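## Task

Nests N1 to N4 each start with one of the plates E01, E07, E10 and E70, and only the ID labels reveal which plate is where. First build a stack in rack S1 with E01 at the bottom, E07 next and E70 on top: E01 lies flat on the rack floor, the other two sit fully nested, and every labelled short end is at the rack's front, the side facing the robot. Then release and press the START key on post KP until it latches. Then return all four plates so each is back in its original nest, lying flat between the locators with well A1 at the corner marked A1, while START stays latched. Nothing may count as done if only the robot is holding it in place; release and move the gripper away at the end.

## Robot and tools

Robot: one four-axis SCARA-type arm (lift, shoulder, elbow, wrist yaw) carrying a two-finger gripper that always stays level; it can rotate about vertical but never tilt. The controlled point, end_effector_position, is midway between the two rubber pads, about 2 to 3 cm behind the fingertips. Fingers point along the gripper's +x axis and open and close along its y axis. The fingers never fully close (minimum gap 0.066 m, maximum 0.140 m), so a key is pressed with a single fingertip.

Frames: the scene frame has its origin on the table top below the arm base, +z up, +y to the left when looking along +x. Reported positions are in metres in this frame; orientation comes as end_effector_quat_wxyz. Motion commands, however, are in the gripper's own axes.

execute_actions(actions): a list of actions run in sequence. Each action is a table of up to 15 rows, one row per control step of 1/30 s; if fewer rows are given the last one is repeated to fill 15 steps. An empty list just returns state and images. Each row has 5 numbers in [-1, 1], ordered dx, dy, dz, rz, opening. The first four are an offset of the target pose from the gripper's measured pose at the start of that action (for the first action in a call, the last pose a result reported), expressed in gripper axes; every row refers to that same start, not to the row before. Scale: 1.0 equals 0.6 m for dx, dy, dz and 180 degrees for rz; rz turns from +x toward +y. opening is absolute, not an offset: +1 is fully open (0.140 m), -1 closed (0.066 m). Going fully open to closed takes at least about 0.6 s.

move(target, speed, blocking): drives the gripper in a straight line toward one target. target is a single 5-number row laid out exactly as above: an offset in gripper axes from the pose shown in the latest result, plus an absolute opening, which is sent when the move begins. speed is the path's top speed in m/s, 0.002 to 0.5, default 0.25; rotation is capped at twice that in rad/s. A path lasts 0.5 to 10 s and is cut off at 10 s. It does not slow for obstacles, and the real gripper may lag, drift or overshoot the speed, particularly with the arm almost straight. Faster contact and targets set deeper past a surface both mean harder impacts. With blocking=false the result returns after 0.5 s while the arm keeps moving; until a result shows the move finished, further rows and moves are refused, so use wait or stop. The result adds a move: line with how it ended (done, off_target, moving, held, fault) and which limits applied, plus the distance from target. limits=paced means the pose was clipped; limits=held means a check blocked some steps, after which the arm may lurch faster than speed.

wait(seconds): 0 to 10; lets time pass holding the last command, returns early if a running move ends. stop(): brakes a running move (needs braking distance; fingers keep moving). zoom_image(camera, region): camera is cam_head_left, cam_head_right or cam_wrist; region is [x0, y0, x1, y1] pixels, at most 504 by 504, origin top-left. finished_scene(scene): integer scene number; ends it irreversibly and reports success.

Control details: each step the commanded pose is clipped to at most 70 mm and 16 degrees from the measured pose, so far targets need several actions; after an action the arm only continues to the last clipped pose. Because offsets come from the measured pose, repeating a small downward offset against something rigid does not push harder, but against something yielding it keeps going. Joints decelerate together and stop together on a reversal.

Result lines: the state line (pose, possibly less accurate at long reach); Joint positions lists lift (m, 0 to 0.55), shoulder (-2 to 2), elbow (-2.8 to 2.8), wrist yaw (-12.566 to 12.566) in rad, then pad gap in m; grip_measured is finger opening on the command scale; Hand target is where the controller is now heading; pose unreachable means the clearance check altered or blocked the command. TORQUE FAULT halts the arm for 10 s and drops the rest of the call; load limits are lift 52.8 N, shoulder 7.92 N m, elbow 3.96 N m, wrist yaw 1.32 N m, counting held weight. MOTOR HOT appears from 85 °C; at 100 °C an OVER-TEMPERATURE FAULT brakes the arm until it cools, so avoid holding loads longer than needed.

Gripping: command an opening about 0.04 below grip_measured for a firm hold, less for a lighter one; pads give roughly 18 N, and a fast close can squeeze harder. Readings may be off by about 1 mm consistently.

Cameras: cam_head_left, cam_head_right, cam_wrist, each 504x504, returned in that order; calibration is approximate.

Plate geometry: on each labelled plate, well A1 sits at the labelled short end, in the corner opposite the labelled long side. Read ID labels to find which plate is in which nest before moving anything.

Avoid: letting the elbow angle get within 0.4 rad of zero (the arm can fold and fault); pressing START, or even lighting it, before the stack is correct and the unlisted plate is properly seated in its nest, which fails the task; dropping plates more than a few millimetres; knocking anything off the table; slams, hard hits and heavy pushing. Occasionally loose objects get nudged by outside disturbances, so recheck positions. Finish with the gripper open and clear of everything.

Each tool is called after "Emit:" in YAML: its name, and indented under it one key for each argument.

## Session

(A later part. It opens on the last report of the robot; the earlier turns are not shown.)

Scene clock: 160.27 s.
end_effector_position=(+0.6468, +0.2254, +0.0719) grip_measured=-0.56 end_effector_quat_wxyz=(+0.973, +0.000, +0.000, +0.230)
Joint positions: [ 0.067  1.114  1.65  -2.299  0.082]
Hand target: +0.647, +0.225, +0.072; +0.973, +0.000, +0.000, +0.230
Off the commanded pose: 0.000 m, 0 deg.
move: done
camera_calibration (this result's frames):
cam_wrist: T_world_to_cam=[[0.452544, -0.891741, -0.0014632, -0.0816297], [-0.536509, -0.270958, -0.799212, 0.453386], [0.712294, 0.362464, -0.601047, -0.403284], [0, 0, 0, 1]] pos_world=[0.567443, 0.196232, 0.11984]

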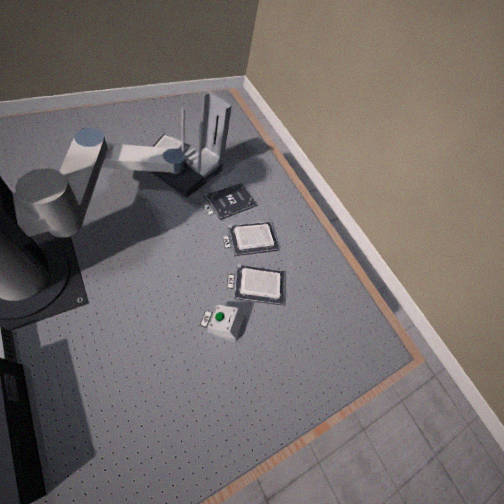

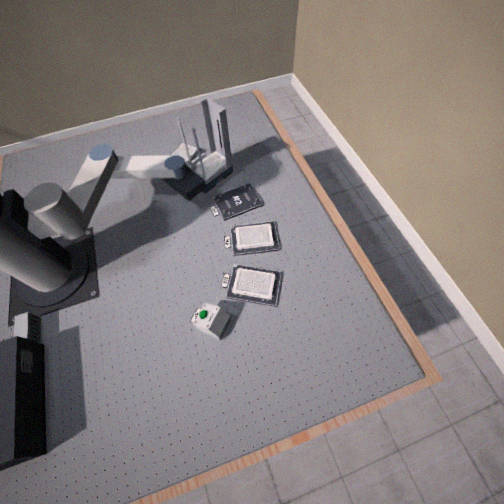

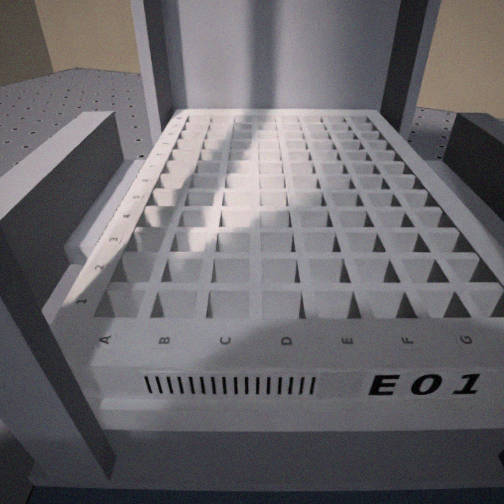

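Emit:
move:
  target: [0.0, 0.0, -0.0123, 0.0, -0.61]
  speed: 0.015

Emit:
execute_actions:
  actions:
    - [[0,0,0,0,-0.57],[0,0,0,0,-0.54],[0,0,0,0,-0.50],[0,0,0,0,-0.45],[0,0,0,0,-0.40],[0,0,0,0,-0.33],[0,0,0,0,-0.26],[0,0,0,0,-0.18],[0,0,0,0,-0.10],[0,0,0,0,-0.03],[0,0,0,0,0.0]]

Scene clock: 164.77 s.
end_effector_position=(+0.6468, +0.2254, +0.0645) grip_measured=-0.56 end_effector_quat_wxyz=(+0.973, +0.000, +0.000, +0.230)
Joint positions: [ 0.06   1.114  1.65  -2.299  0.082]
Hand target: +0.647, +0.225, +0.065; +0.973, +0.000, +0.000, +0.230
Off the commanded pose: 0.000 m, 0 deg.
move: done
camera_calibration (this result's frames):
cam_wrist: T_world_to_cam=[[0.452547, -0.891739, -0.0014632, -0.0816417], [-0.536508, -0.27096, -0.799212, 0.447465], [0.712292, 0.362466, -0.601047, -0.407738], [0, 0, 0, 1]] pos_world=[0.567444, 0.196233, 0.11243]

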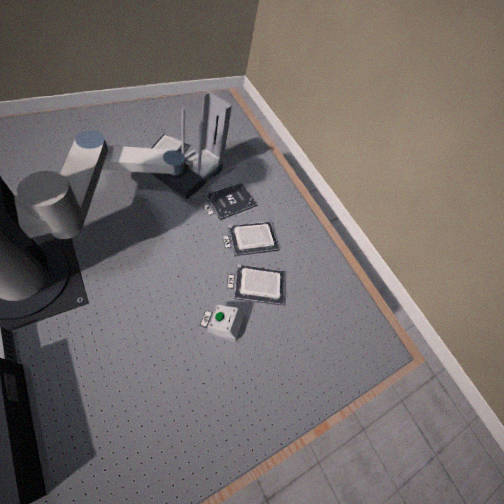

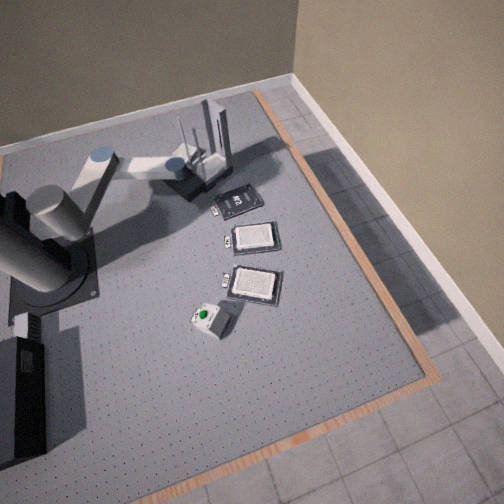

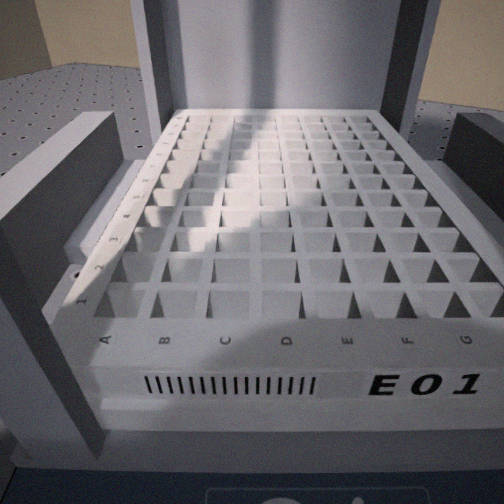

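Scene clock: 165.27 s.
end_effector_position=(+0.6468, +0.2254, +0.0645) grip_measured=+0.00 end_effector_quat_wxyz=(+0.973, +0.000, +0.000, +0.230)
Joint positions: [ 0.06   1.114  1.65  -2.299  0.103]
Hand target: +0.647, +0.225, +0.065; +0.973, +0.000, +0.000, +0.230
Off the commanded pose: 0.000 m, 0 deg.
camera_calibration (this result's frames):
cam_wrist: T_world_to_cam=[[0.452546, -0.89174, -0.0014632, -0.0816411], [-0.536508, -0.270959, -0.799212, 0.447465], [0.712293, 0.362466, -0.601047, -0.407738], [0, 0, 0, 1]] pos_world=[0.567444, 0.196233, 0.11243]

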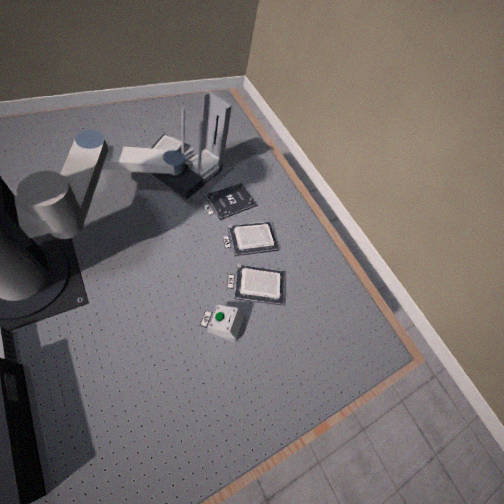

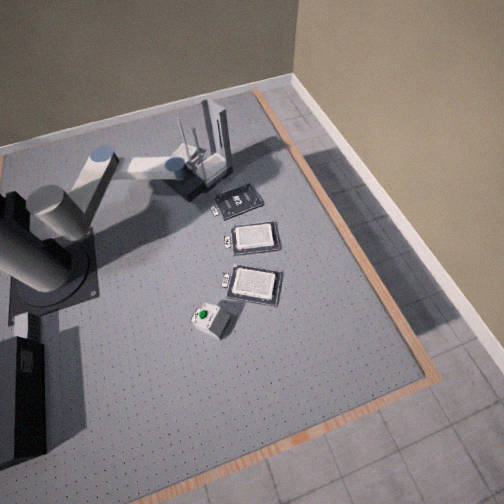

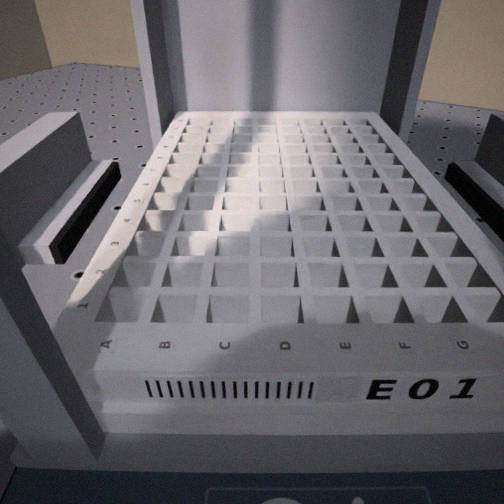

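Emit:
move:
  target: [-0.2333, 0.0, 0.0592, 0.0, 0.0]
  speed: 0.25

Emit:
move:
  target: [0.0565, 0.2362, 0.0, 0.0911, 0.0]
  speed: 0.25

Scene clock: 174.93 s.
end_effector_position=(+0.5216, +0.1626, +0.1001) grip_measured=+0.00 end_effector_quat_wxyz=(+0.973, +0.000, +0.000, +0.230)
Joint positions: [ 0.095  1.368  0.961 -1.865  0.103]
Hand target: +0.522, +0.163, +0.100; +0.973, +0.000, +0.000, +0.230
Off the commanded pose: 0.000 m, 0 deg.
move: done
camera_calibration (this result's frames):
cam_wrist: T_world_to_cam=[[0.452273, -0.891878, -0.0014632, -0.080741], [-0.536591, -0.270795, -0.799212, 0.391736], [0.712404, 0.362247, -0.601047, -0.274435], [0, 0, 0, 1]] pos_world=[0.442228, 0.133482, 0.148013]

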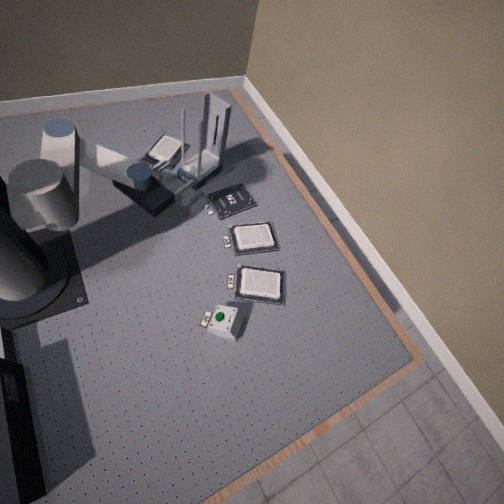

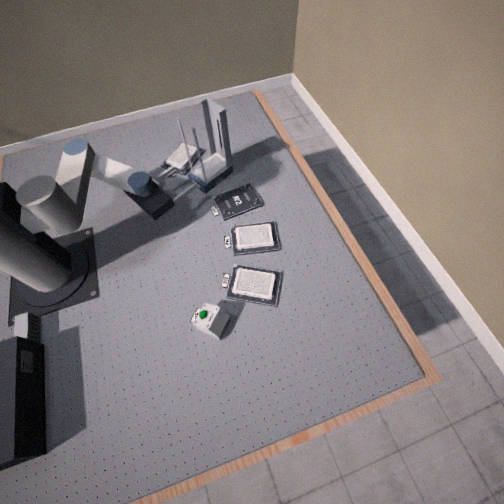

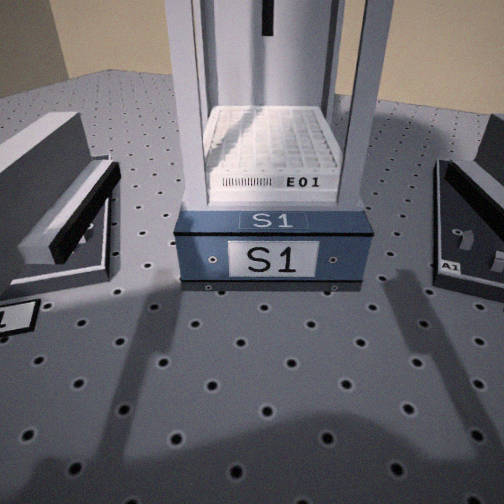

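Scene clock: 175.87 s.
end_effector_position=(+0.4884, +0.3046, +0.1001) grip_measured=+0.00 end_effector_quat_wxyz=(+0.930, +0.000, +0.000, +0.367)
Joint positions: [ 0.095  1.637  1.208 -2.094  0.103]
Hand target: +0.488, +0.304, +0.100; +0.930, +0.000, +0.000, +0.366
Off the commanded pose: 0.000 m, 0 deg.
move: done
camera_calibration (this result's frames):
cam_wrist: T_world_to_cam=[[0.686129, -0.727478, -0.0014632, -0.103362], [-0.438052, -0.411546, -0.799212, 0.407123], [0.580807, 0.549004, -0.601047, -0.294834], [0, 0, 0, 1]] pos_world=[0.420502, 0.254222, 0.148017]

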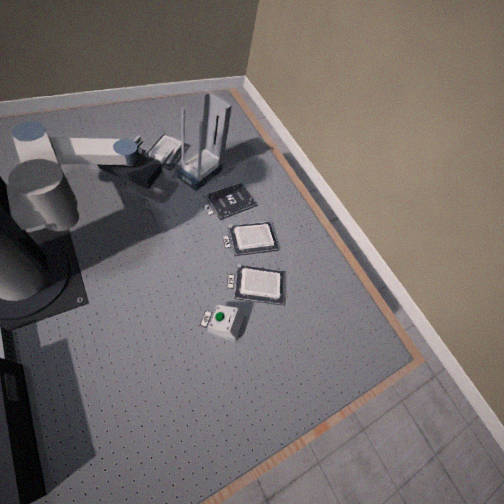

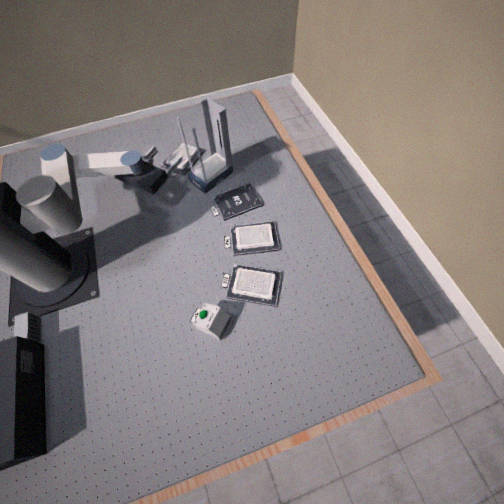

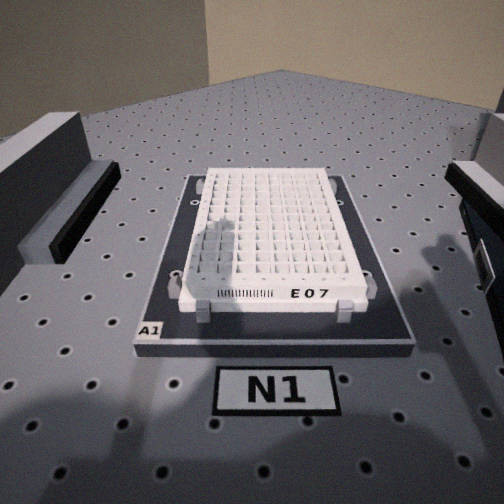

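Emit:
zoom_image:
  camera: "cam_wrist"
  region: [130, 150, 430, 360]

Region (130, 150, 430, 360) of cam_wrist's 504x504 image, scaled by 1.680, with more detail than that image has; it fills the top 353 rows of this view, and the rest is white.

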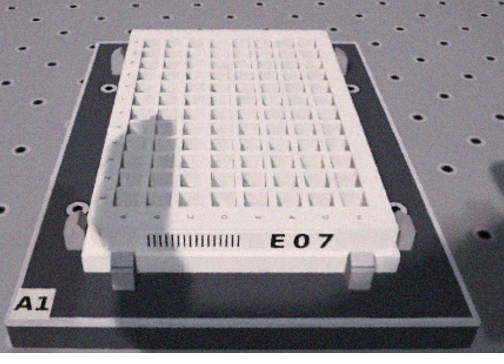

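Emit:
move:
  target: [0.147, 0.0008, -0.1093, -0.0008, 0.0]
  speed: 0.15

Scene clock: 190.83 s.
end_effector_position=(+0.5526, +0.3652, +0.0345) grip_measured=+0.00 end_effector_quat_wxyz=(+0.931, +0.000, +0.000, +0.366)
Joint positions: [ 0.029  1.445  1.664 -2.36   0.103]
Hand target: +0.553, +0.365, +0.035; +0.931, +0.000, +0.000, +0.365
Off the commanded pose: 0.000 m, 0 deg.
move: done
camera_calibration (this result's frames):
cam_wrist: T_world_to_cam=[[0.684505, -0.729006, -0.0014632, -0.101938], [-0.438969, -0.410568, -0.799212, 0.407849], [0.58203, 0.547707, -0.601047, -0.405024], [0, 0, 0, 1]] pos_world=[0.484546, 0.314971, 0.0823701]

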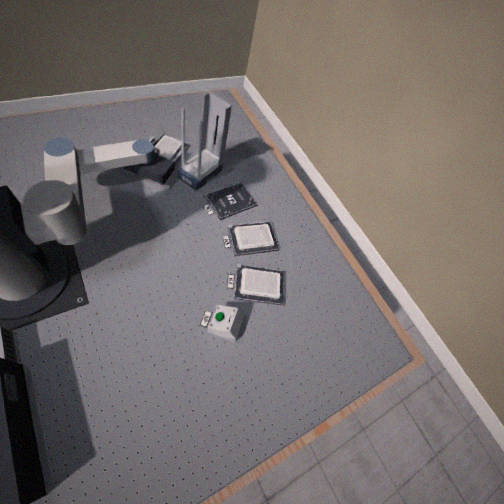

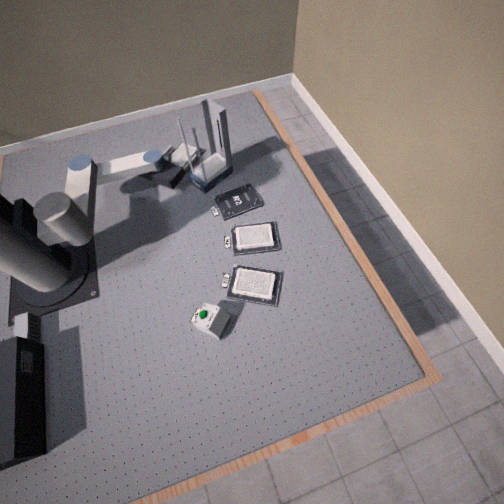

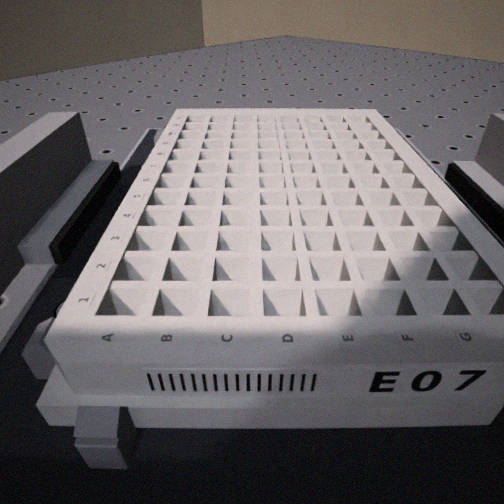

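Emit:
execute_actions:
  actions:
    - [[0.0009,0,0,0,-0.08],[0.0009,0,0,0,-0.16],[0.0009,0,0,0,-0.24],[0.0009,0,0,0,-0.32],[0.0009,0,0,0,-0.38],[0.0009,0,0,0,-0.44],[0.0009,0,0,0,-0.48],[0.0009,0,0,0,-0.51],[0.0009,0,0,0,-0.53],[0.0009,0,0,0,-0.55],[0.0009,0,0,0,-0.57],[0.0009,0,0,0,-0.59],[0.0009,0,0,0,-0.61],[0.0009,0,0,0,-0.61],[0.0009,0,0,0,-0.61]]

Scene clock: 194.83 s.
end_effector_position=(+0.5529, +0.3656, +0.0345) grip_measured=-0.56 end_effector_quat_wxyz=(+0.931, +0.000, +0.000, +0.366)
Joint positions: [ 0.029  1.444  1.667 -2.362  0.082]
Hand target: +0.553, +0.366, +0.034; +0.931, +0.000, +0.000, +0.366
Off the commanded pose: 0.000 m, 0 deg.
camera_calibration (this result's frames):
cam_wrist: T_world_to_cam=[[0.684653, -0.728868, -0.0014632, -0.102039], [-0.438885, -0.410657, -0.799212, 0.40816], [0.581919, 0.547825, -0.601047, -0.405436], [0, 0, 0, 1]] pos_world=[0.484928, 0.315349, 0.0823711]

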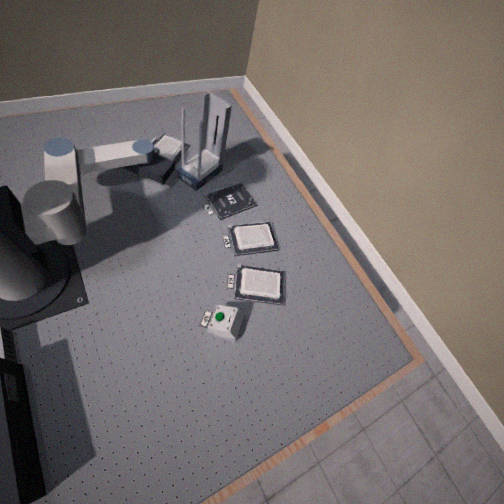

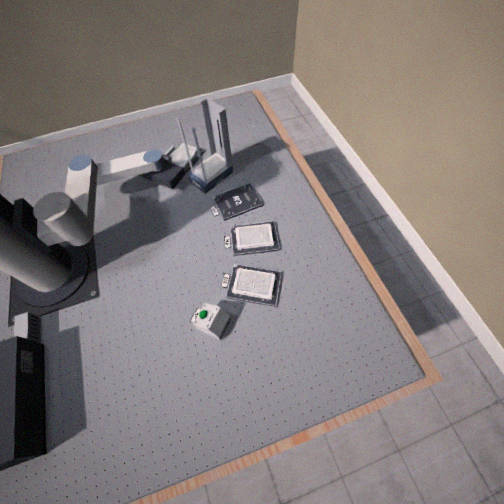

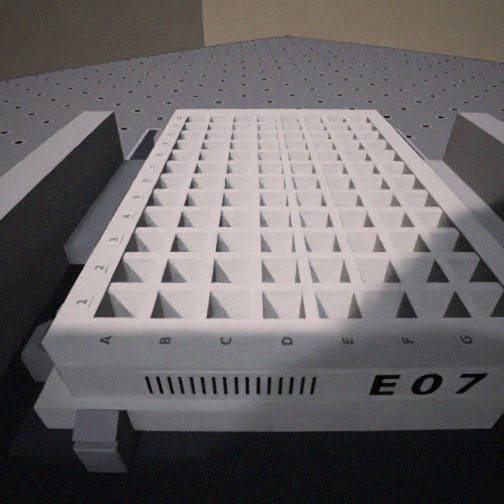

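Emit:
move:
  target: [0.0, 0.0, 0.4858, 0.0, -0.61]
  speed: 0.4

Emit:
move:
  target: [-0.0445, -0.27768, -0.01, -0.09056, -0.61]
  speed: 0.25

Scene clock: 202.67 s.
end_effector_position=(+0.5529, +0.3656, +0.3260) grip_measured=-0.56 end_effector_quat_wxyz=(+0.931, +0.000, +0.000, +0.366)
Joint positions: [ 0.321  1.444  1.667 -2.362  0.082]
Hand target: +0.553, +0.366, +0.326; +0.931, +0.000, +0.000, +0.366
Off the commanded pose: 0.000 m, 0 deg.
move: done; limits=paced
camera_calibration (this result's frames):
cam_wrist: T_world_to_cam=[[0.684672, -0.72885, -0.0014632, -0.101617], [-0.438875, -0.410669, -0.799212, 0.641159], [0.581905, 0.54784, -0.601047, -0.230212], [0, 0, 0, 1]] pos_world=[0.484924, 0.31536, 0.373905]

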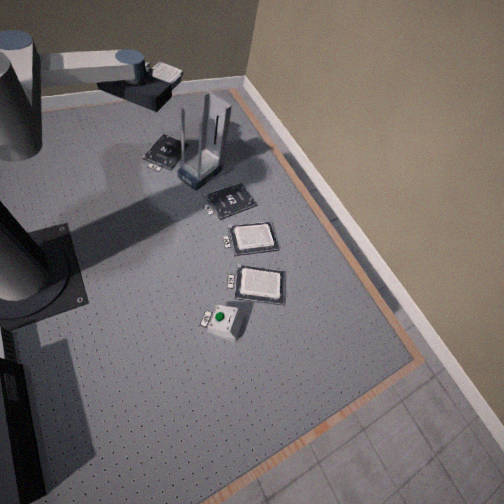

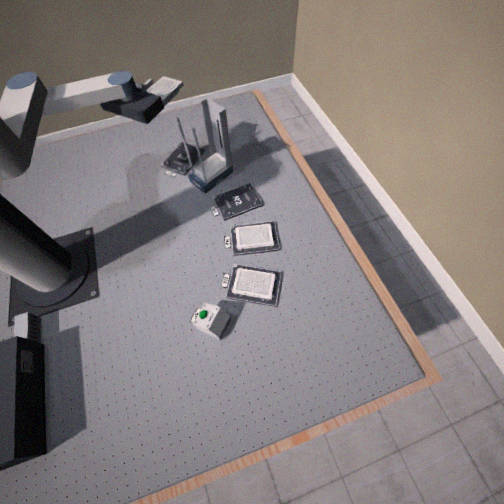

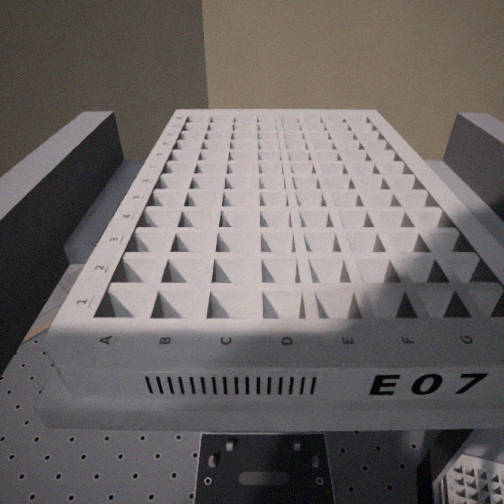

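Scene clock: 203.73 s.
end_effector_position=(+0.6469, +0.2253, +0.3200) grip_measured=-0.56 end_effector_quat_wxyz=(+0.973, +0.000, +0.000, +0.230)
Joint positions: [ 0.315  1.114  1.65  -2.3    0.082]
Hand target: +0.647, +0.225, +0.320; +0.973, +0.000, +0.000, +0.230
Off the commanded pose: 0.000 m, 0 deg.
move: done
camera_calibration (this result's frames):
cam_wrist: T_world_to_cam=[[0.45217, -0.891931, -0.0014632, -0.0810807], [-0.536622, -0.270733, -0.799212, 0.651699], [0.712446, 0.362165, -0.601047, -0.254201], [0, 0, 0, 1]] pos_world=[0.567483, 0.196181, 0.36794]

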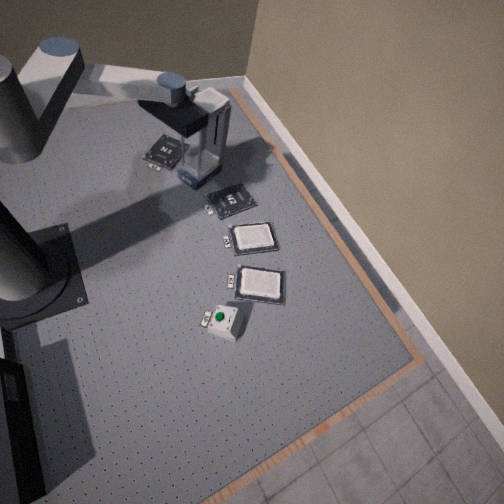

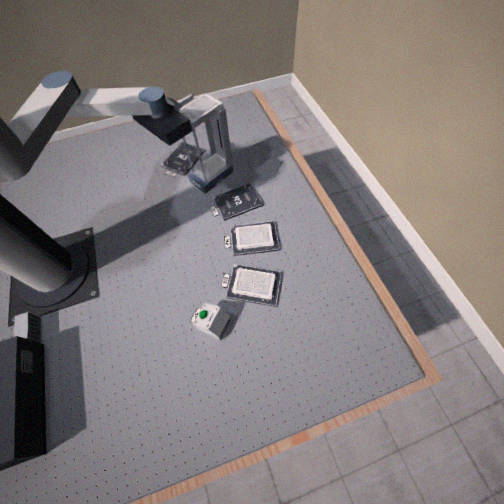

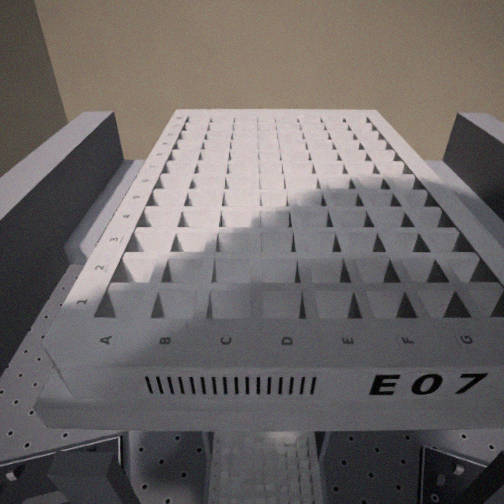

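Emit:
move:
  target: [0.0, 0.0002, -0.04, 0.00014, -0.61]
  speed: 0.05

Emit:
move:
  target: [0.0, 0.0, -0.355, 0.0, -0.61]
  speed: 0.3

Scene clock: 208.17 s.
end_effector_position=(+0.6468, +0.2253, +0.2960) grip_measured=-0.56 end_effector_quat_wxyz=(+0.973, +0.000, +0.000, +0.230)
Joint positions: [ 0.291  1.114  1.65  -2.3    0.082]
Hand target: +0.647, +0.225, +0.296; +0.973, +0.000, +0.000, +0.230
Off the commanded pose: 0.000 m, 0 deg.
move: done
camera_calibration (this result's frames):
cam_wrist: T_world_to_cam=[[0.452254, -0.891888, -0.0014632, -0.0811445], [-0.536597, -0.270784, -0.799212, 0.632452], [0.712412, 0.362232, -0.601047, -0.26867], [0, 0, 0, 1]] pos_world=[0.567473, 0.196207, 0.343861]

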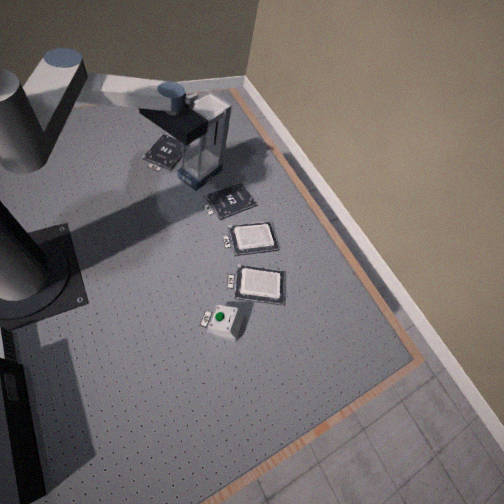

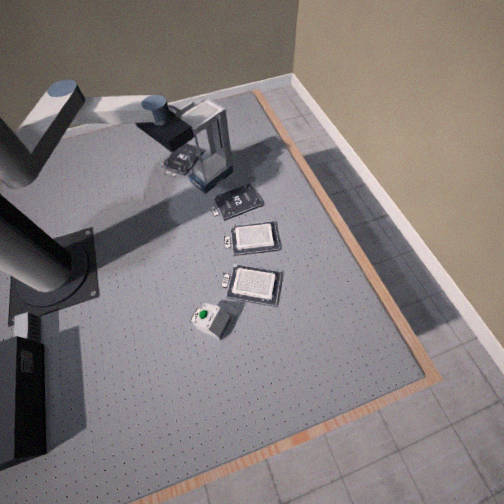

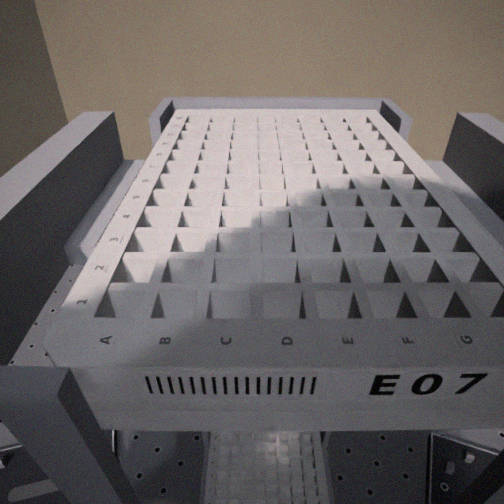

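Scene clock: 209.33 s.
end_effector_position=(+0.6468, +0.2253, +0.0829) grip_measured=-0.56 end_effector_quat_wxyz=(+0.973, +0.000, +0.000, +0.230)
Joint positions: [ 0.078  1.114  1.65  -2.3    0.082]
Hand target: +0.647, +0.225, +0.083; +0.973, +0.000, +0.000, +0.230
Off the commanded pose: 0.000 m, 0 deg.
move: done
camera_calibration (this result's frames):
cam_wrist: T_world_to_cam=[[0.452215, -0.891908, -0.0014632, -0.0814416], [-0.536609, -0.27076, -0.799212, 0.462154], [0.712427, 0.362201, -0.601047, -0.396739], [0, 0, 0, 1]] pos_world=[0.567473, 0.196194, 0.130782]

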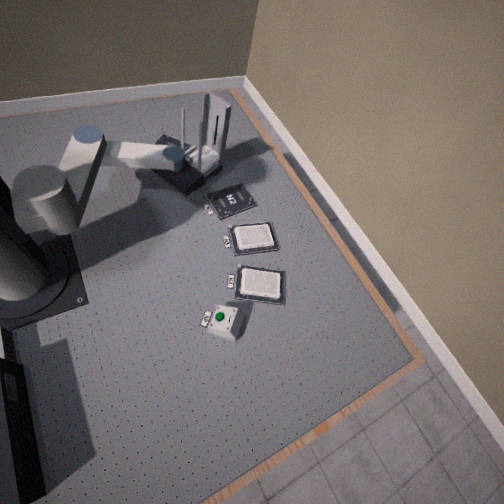

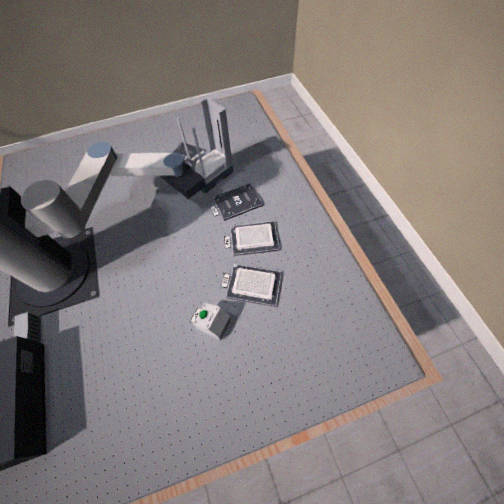

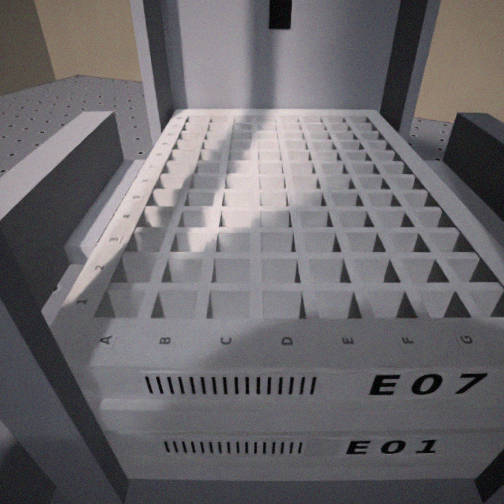

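Emit:
move:
  target: [0.0, 0.0, -0.0102, 0.0, -0.61]
  speed: 0.012

Emit:
execute_actions:
  actions:
    - [[0,0,0,0,-0.57],[0,0,0,0,-0.54],[0,0,0,0,-0.50],[0,0,0,0,-0.45],[0,0,0,0,-0.40],[0,0,0,0,-0.33],[0,0,0,0,-0.26],[0,0,0,0,-0.18],[0,0,0,0,-0.10],[0,0,0,0,-0.03],[0,0,0,0,0.0]]

Scene clock: 213.00 s.
end_effector_position=(+0.6468, +0.2253, +0.0768) grip_measured=-0.56 end_effector_quat_wxyz=(+0.973, +0.000, +0.000, +0.230)
Joint positions: [ 0.072  1.114  1.65  -2.3    0.082]
Hand target: +0.647, +0.225, +0.077; +0.973, +0.000, +0.000, +0.230
Off the commanded pose: 0.000 m, 0 deg.
move: done
camera_calibration (this result's frames):
cam_wrist: T_world_to_cam=[[0.45222, -0.891905, -0.0014632, -0.0814529], [-0.536607, -0.270763, -0.799212, 0.457255], [0.712425, 0.362205, -0.601047, -0.400424], [0, 0, 0, 1]] pos_world=[0.567473, 0.196195, 0.124651]

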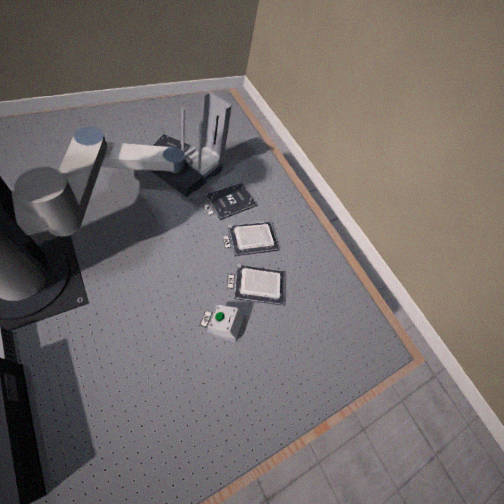

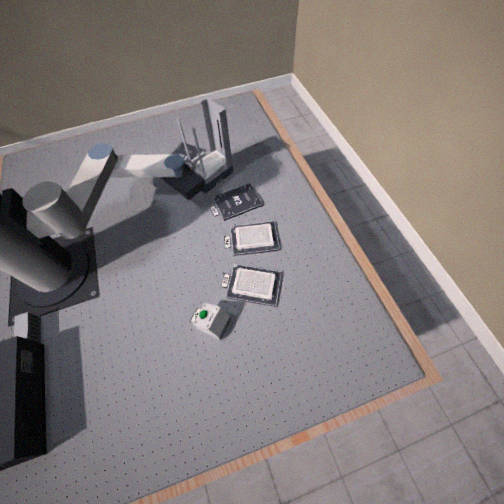

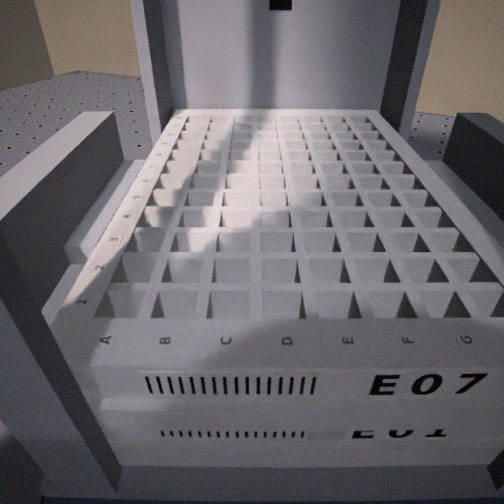

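Scene clock: 213.50 s.
end_effector_position=(+0.6468, +0.2253, +0.0768) grip_measured=+0.00 end_effector_quat_wxyz=(+0.973, +0.000, +0.000, +0.230)
Joint positions: [ 0.072  1.114  1.65  -2.3    0.103]
Hand target: +0.647, +0.225, +0.077; +0.973, +0.000, +0.000, +0.230
Off the commanded pose: 0.000 m, 0 deg.
camera_calibration (this result's frames):
cam_wrist: T_world_to_cam=[[0.452222, -0.891904, -0.0014632, -0.0814535], [-0.536607, -0.270764, -0.799212, 0.457255], [0.712425, 0.362206, -0.601047, -0.400424], [0, 0, 0, 1]] pos_world=[0.567473, 0.196196, 0.124651]

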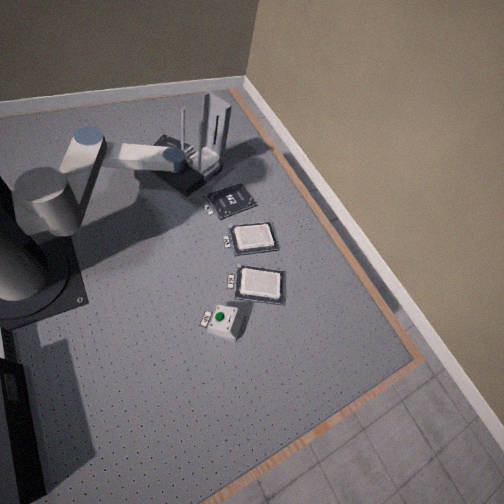

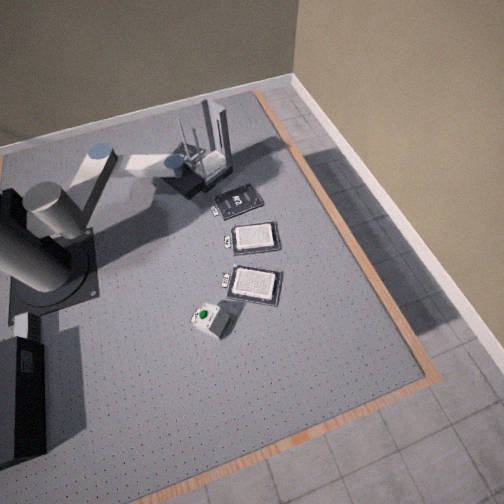

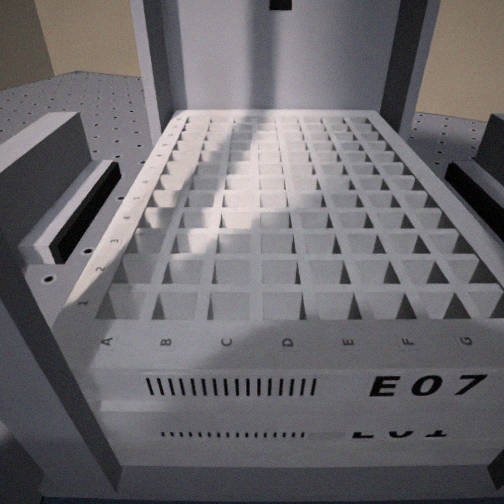

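Emit:
move:
  target: [-0.2333, 0.0, 0.0387, 0.0, 0.0]
  speed: 0.25

Emit:
move:
  target: [-0.0733, -0.4481, 0.0, -0.21994, 0.0]
  speed: 0.3

Scene clock: 222.93 s.
end_effector_position=(+0.5216, +0.1626, +0.1000) grip_measured=+0.00 end_effector_quat_wxyz=(+0.973, +0.000, +0.000, +0.230)
Joint positions: [ 0.095  1.368  0.961 -1.865  0.103]
Hand target: +0.522, +0.163, +0.100; +0.973, +0.000, +0.000, +0.230
Off the commanded pose: 0.000 m, 0 deg.
move: done
camera_calibration (this result's frames):
cam_wrist: T_world_to_cam=[[0.45195, -0.892042, -0.0014632, -0.0805718], [-0.536689, -0.270601, -0.799212, 0.39166], [0.712535, 0.361989, -0.601047, -0.274541], [0, 0, 0, 1]] pos_world=[0.442234, 0.133491, 0.147889]

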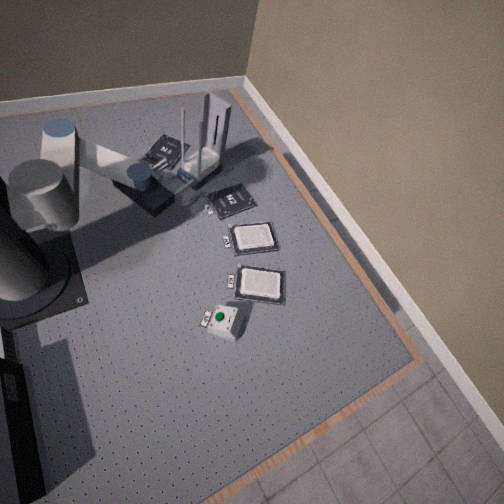

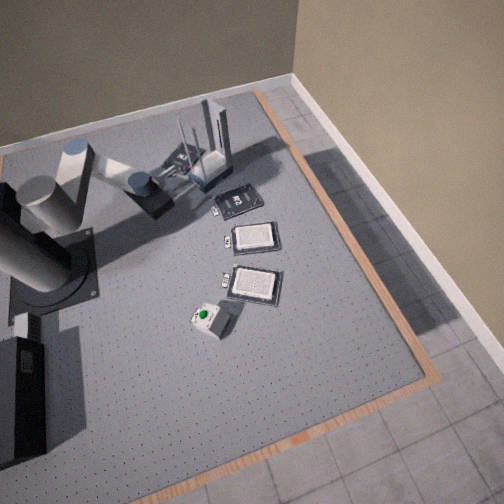

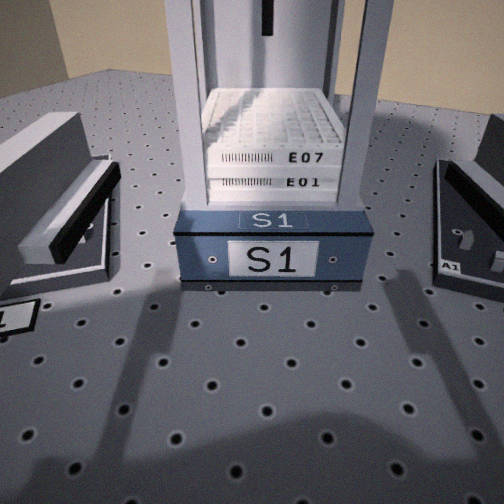

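Scene clock: 224.50 s.
end_effector_position=(+0.6026, -0.0975, +0.1000) grip_measured=+0.00 end_effector_quat_wxyz=(+0.994, +0.000, +0.000, -0.113)
Joint positions: [ 0.095  0.631  1.215 -2.073  0.103]
Hand target: +0.603, -0.097, +0.100; +0.994, +0.000, +0.000, -0.113
Off the commanded pose: 0.000 m, 0 deg.
move: done
camera_calibration (this result's frames):
cam_wrist: T_world_to_cam=[[-0.220174, -0.975459, -0.0014632, 0.0477108], [-0.586041, 0.133476, -0.799212, 0.43388], [0.779794, -0.175108, -0.601047, -0.330994], [0, 0, 0, 1]] pos_world=[0.522883, -0.0693323, 0.147889]

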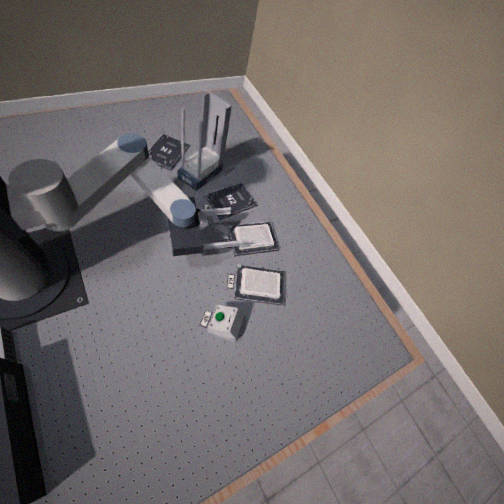

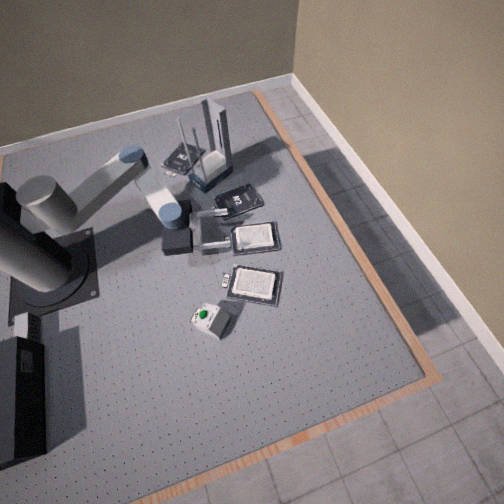

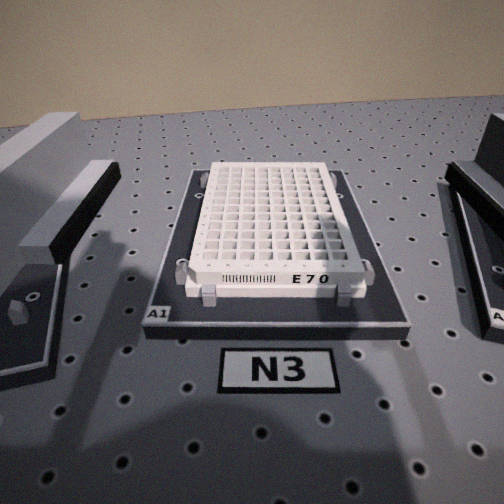

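Emit:
zoom_image:
  camera: "cam_wrist"
  region: [130, 140, 430, 350]

Region (130, 140, 430, 350) of cam_wrist's 504x504 image, scaled by 1.680, with more detail than that image has; it fills the top 353 rows of this view, and the rest is white.

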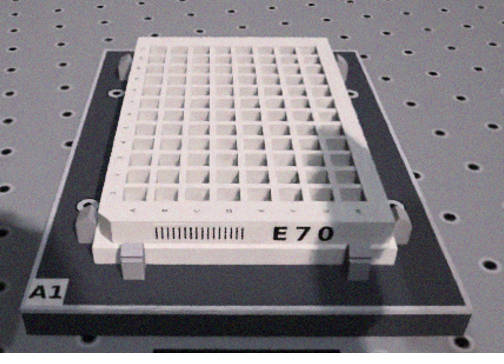

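Emit:
move:
  target: [0.1645, -0.002, -0.1092, -0.001, 0.0]
  speed: 0.15

Scene clock: 234.80 s.
end_effector_position=(+0.6985, -0.1209, +0.0344) grip_measured=+0.00 end_effector_quat_wxyz=(+0.993, +0.000, +0.000, -0.115)
Joint positions: [ 0.029  0.413  1.734 -2.377  0.103]
Hand target: +0.699, -0.121, +0.034; +0.993, +0.000, +0.000, -0.115
Off the commanded pose: 0.000 m, 0 deg.
move: done
camera_calibration (this result's frames):
cam_wrist: T_world_to_cam=[[-0.223005, -0.974816, -0.0014632, 0.0479862], [-0.585651, 0.135177, -0.799212, 0.440743], [0.779283, -0.177371, -0.601047, -0.449241], [0, 0, 0, 1]] pos_world=[0.618908, -0.0924828, 0.0823022]

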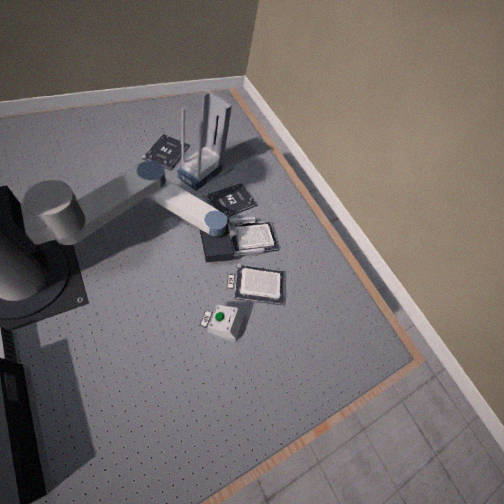

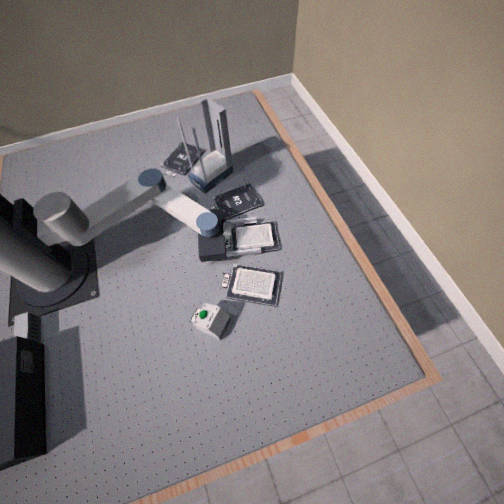

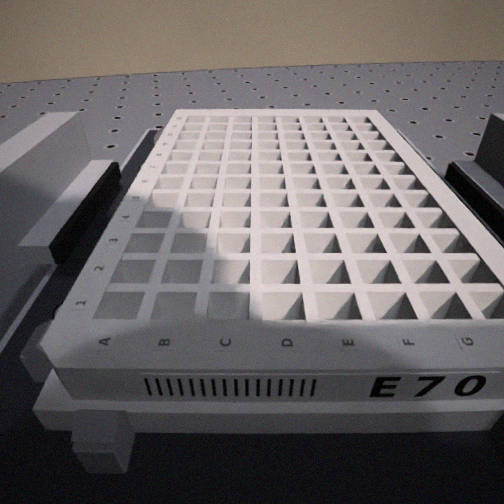

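Emit:
execute_actions:
  actions:
    - [[-0.0006,0,0,0,-0.08],[-0.0006,0,0,0,-0.16],[-0.0006,0,0,0,-0.24],[-0.0006,0,0,0,-0.32],[-0.0006,0,0,0,-0.38],[-0.0006,0,0,0,-0.44],[-0.0006,0,0,0,-0.48],[-0.0006,0,0,0,-0.51],[-0.0006,0,0,0,-0.53],[-0.0006,0,0,0,-0.55],[-0.0006,0,0,0,-0.57],[-0.0006,0,0,0,-0.59],[-0.0006,0,0,0,-0.61],[-0.0006,0,0,0,-0.61],[-0.0006,0,0,0,-0.61]]

Scene clock: 238.80 s.
end_effector_position=(+0.6982, -0.1209, +0.0344) grip_measured=-0.56 end_effector_quat_wxyz=(+0.993, +0.000, +0.000, -0.115)
Joint positions: [ 0.029  0.414  1.732 -2.376  0.082]
Hand target: +0.698, -0.121, +0.034; +0.993, +0.000, +0.000, -0.115
Off the commanded pose: 0.000 m, 0 deg.
camera_calibration (this result's frames):
cam_wrist: T_world_to_cam=[[-0.223147, -0.974784, -0.0014632, 0.0480406], [-0.585631, 0.135262, -0.799212, 0.440532], [0.779257, -0.177485, -0.601047, -0.448959], [0, 0, 0, 1]] pos_world=[0.618564, -0.0924413, 0.082303]

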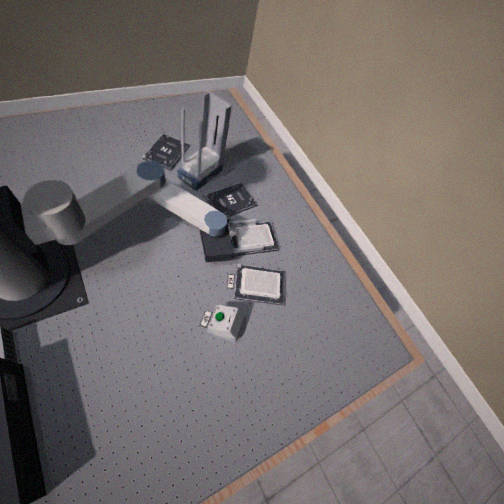

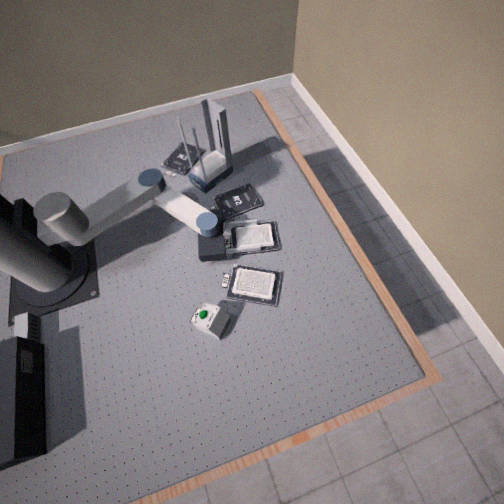

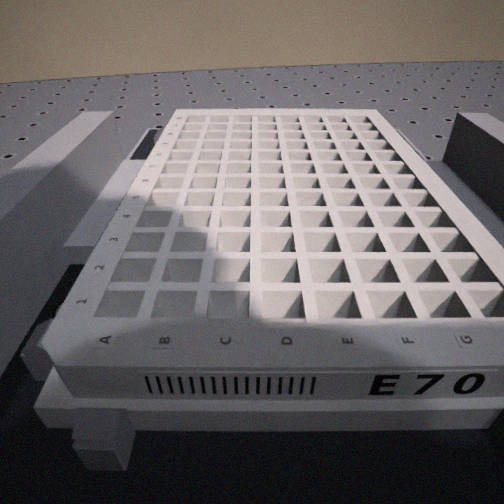

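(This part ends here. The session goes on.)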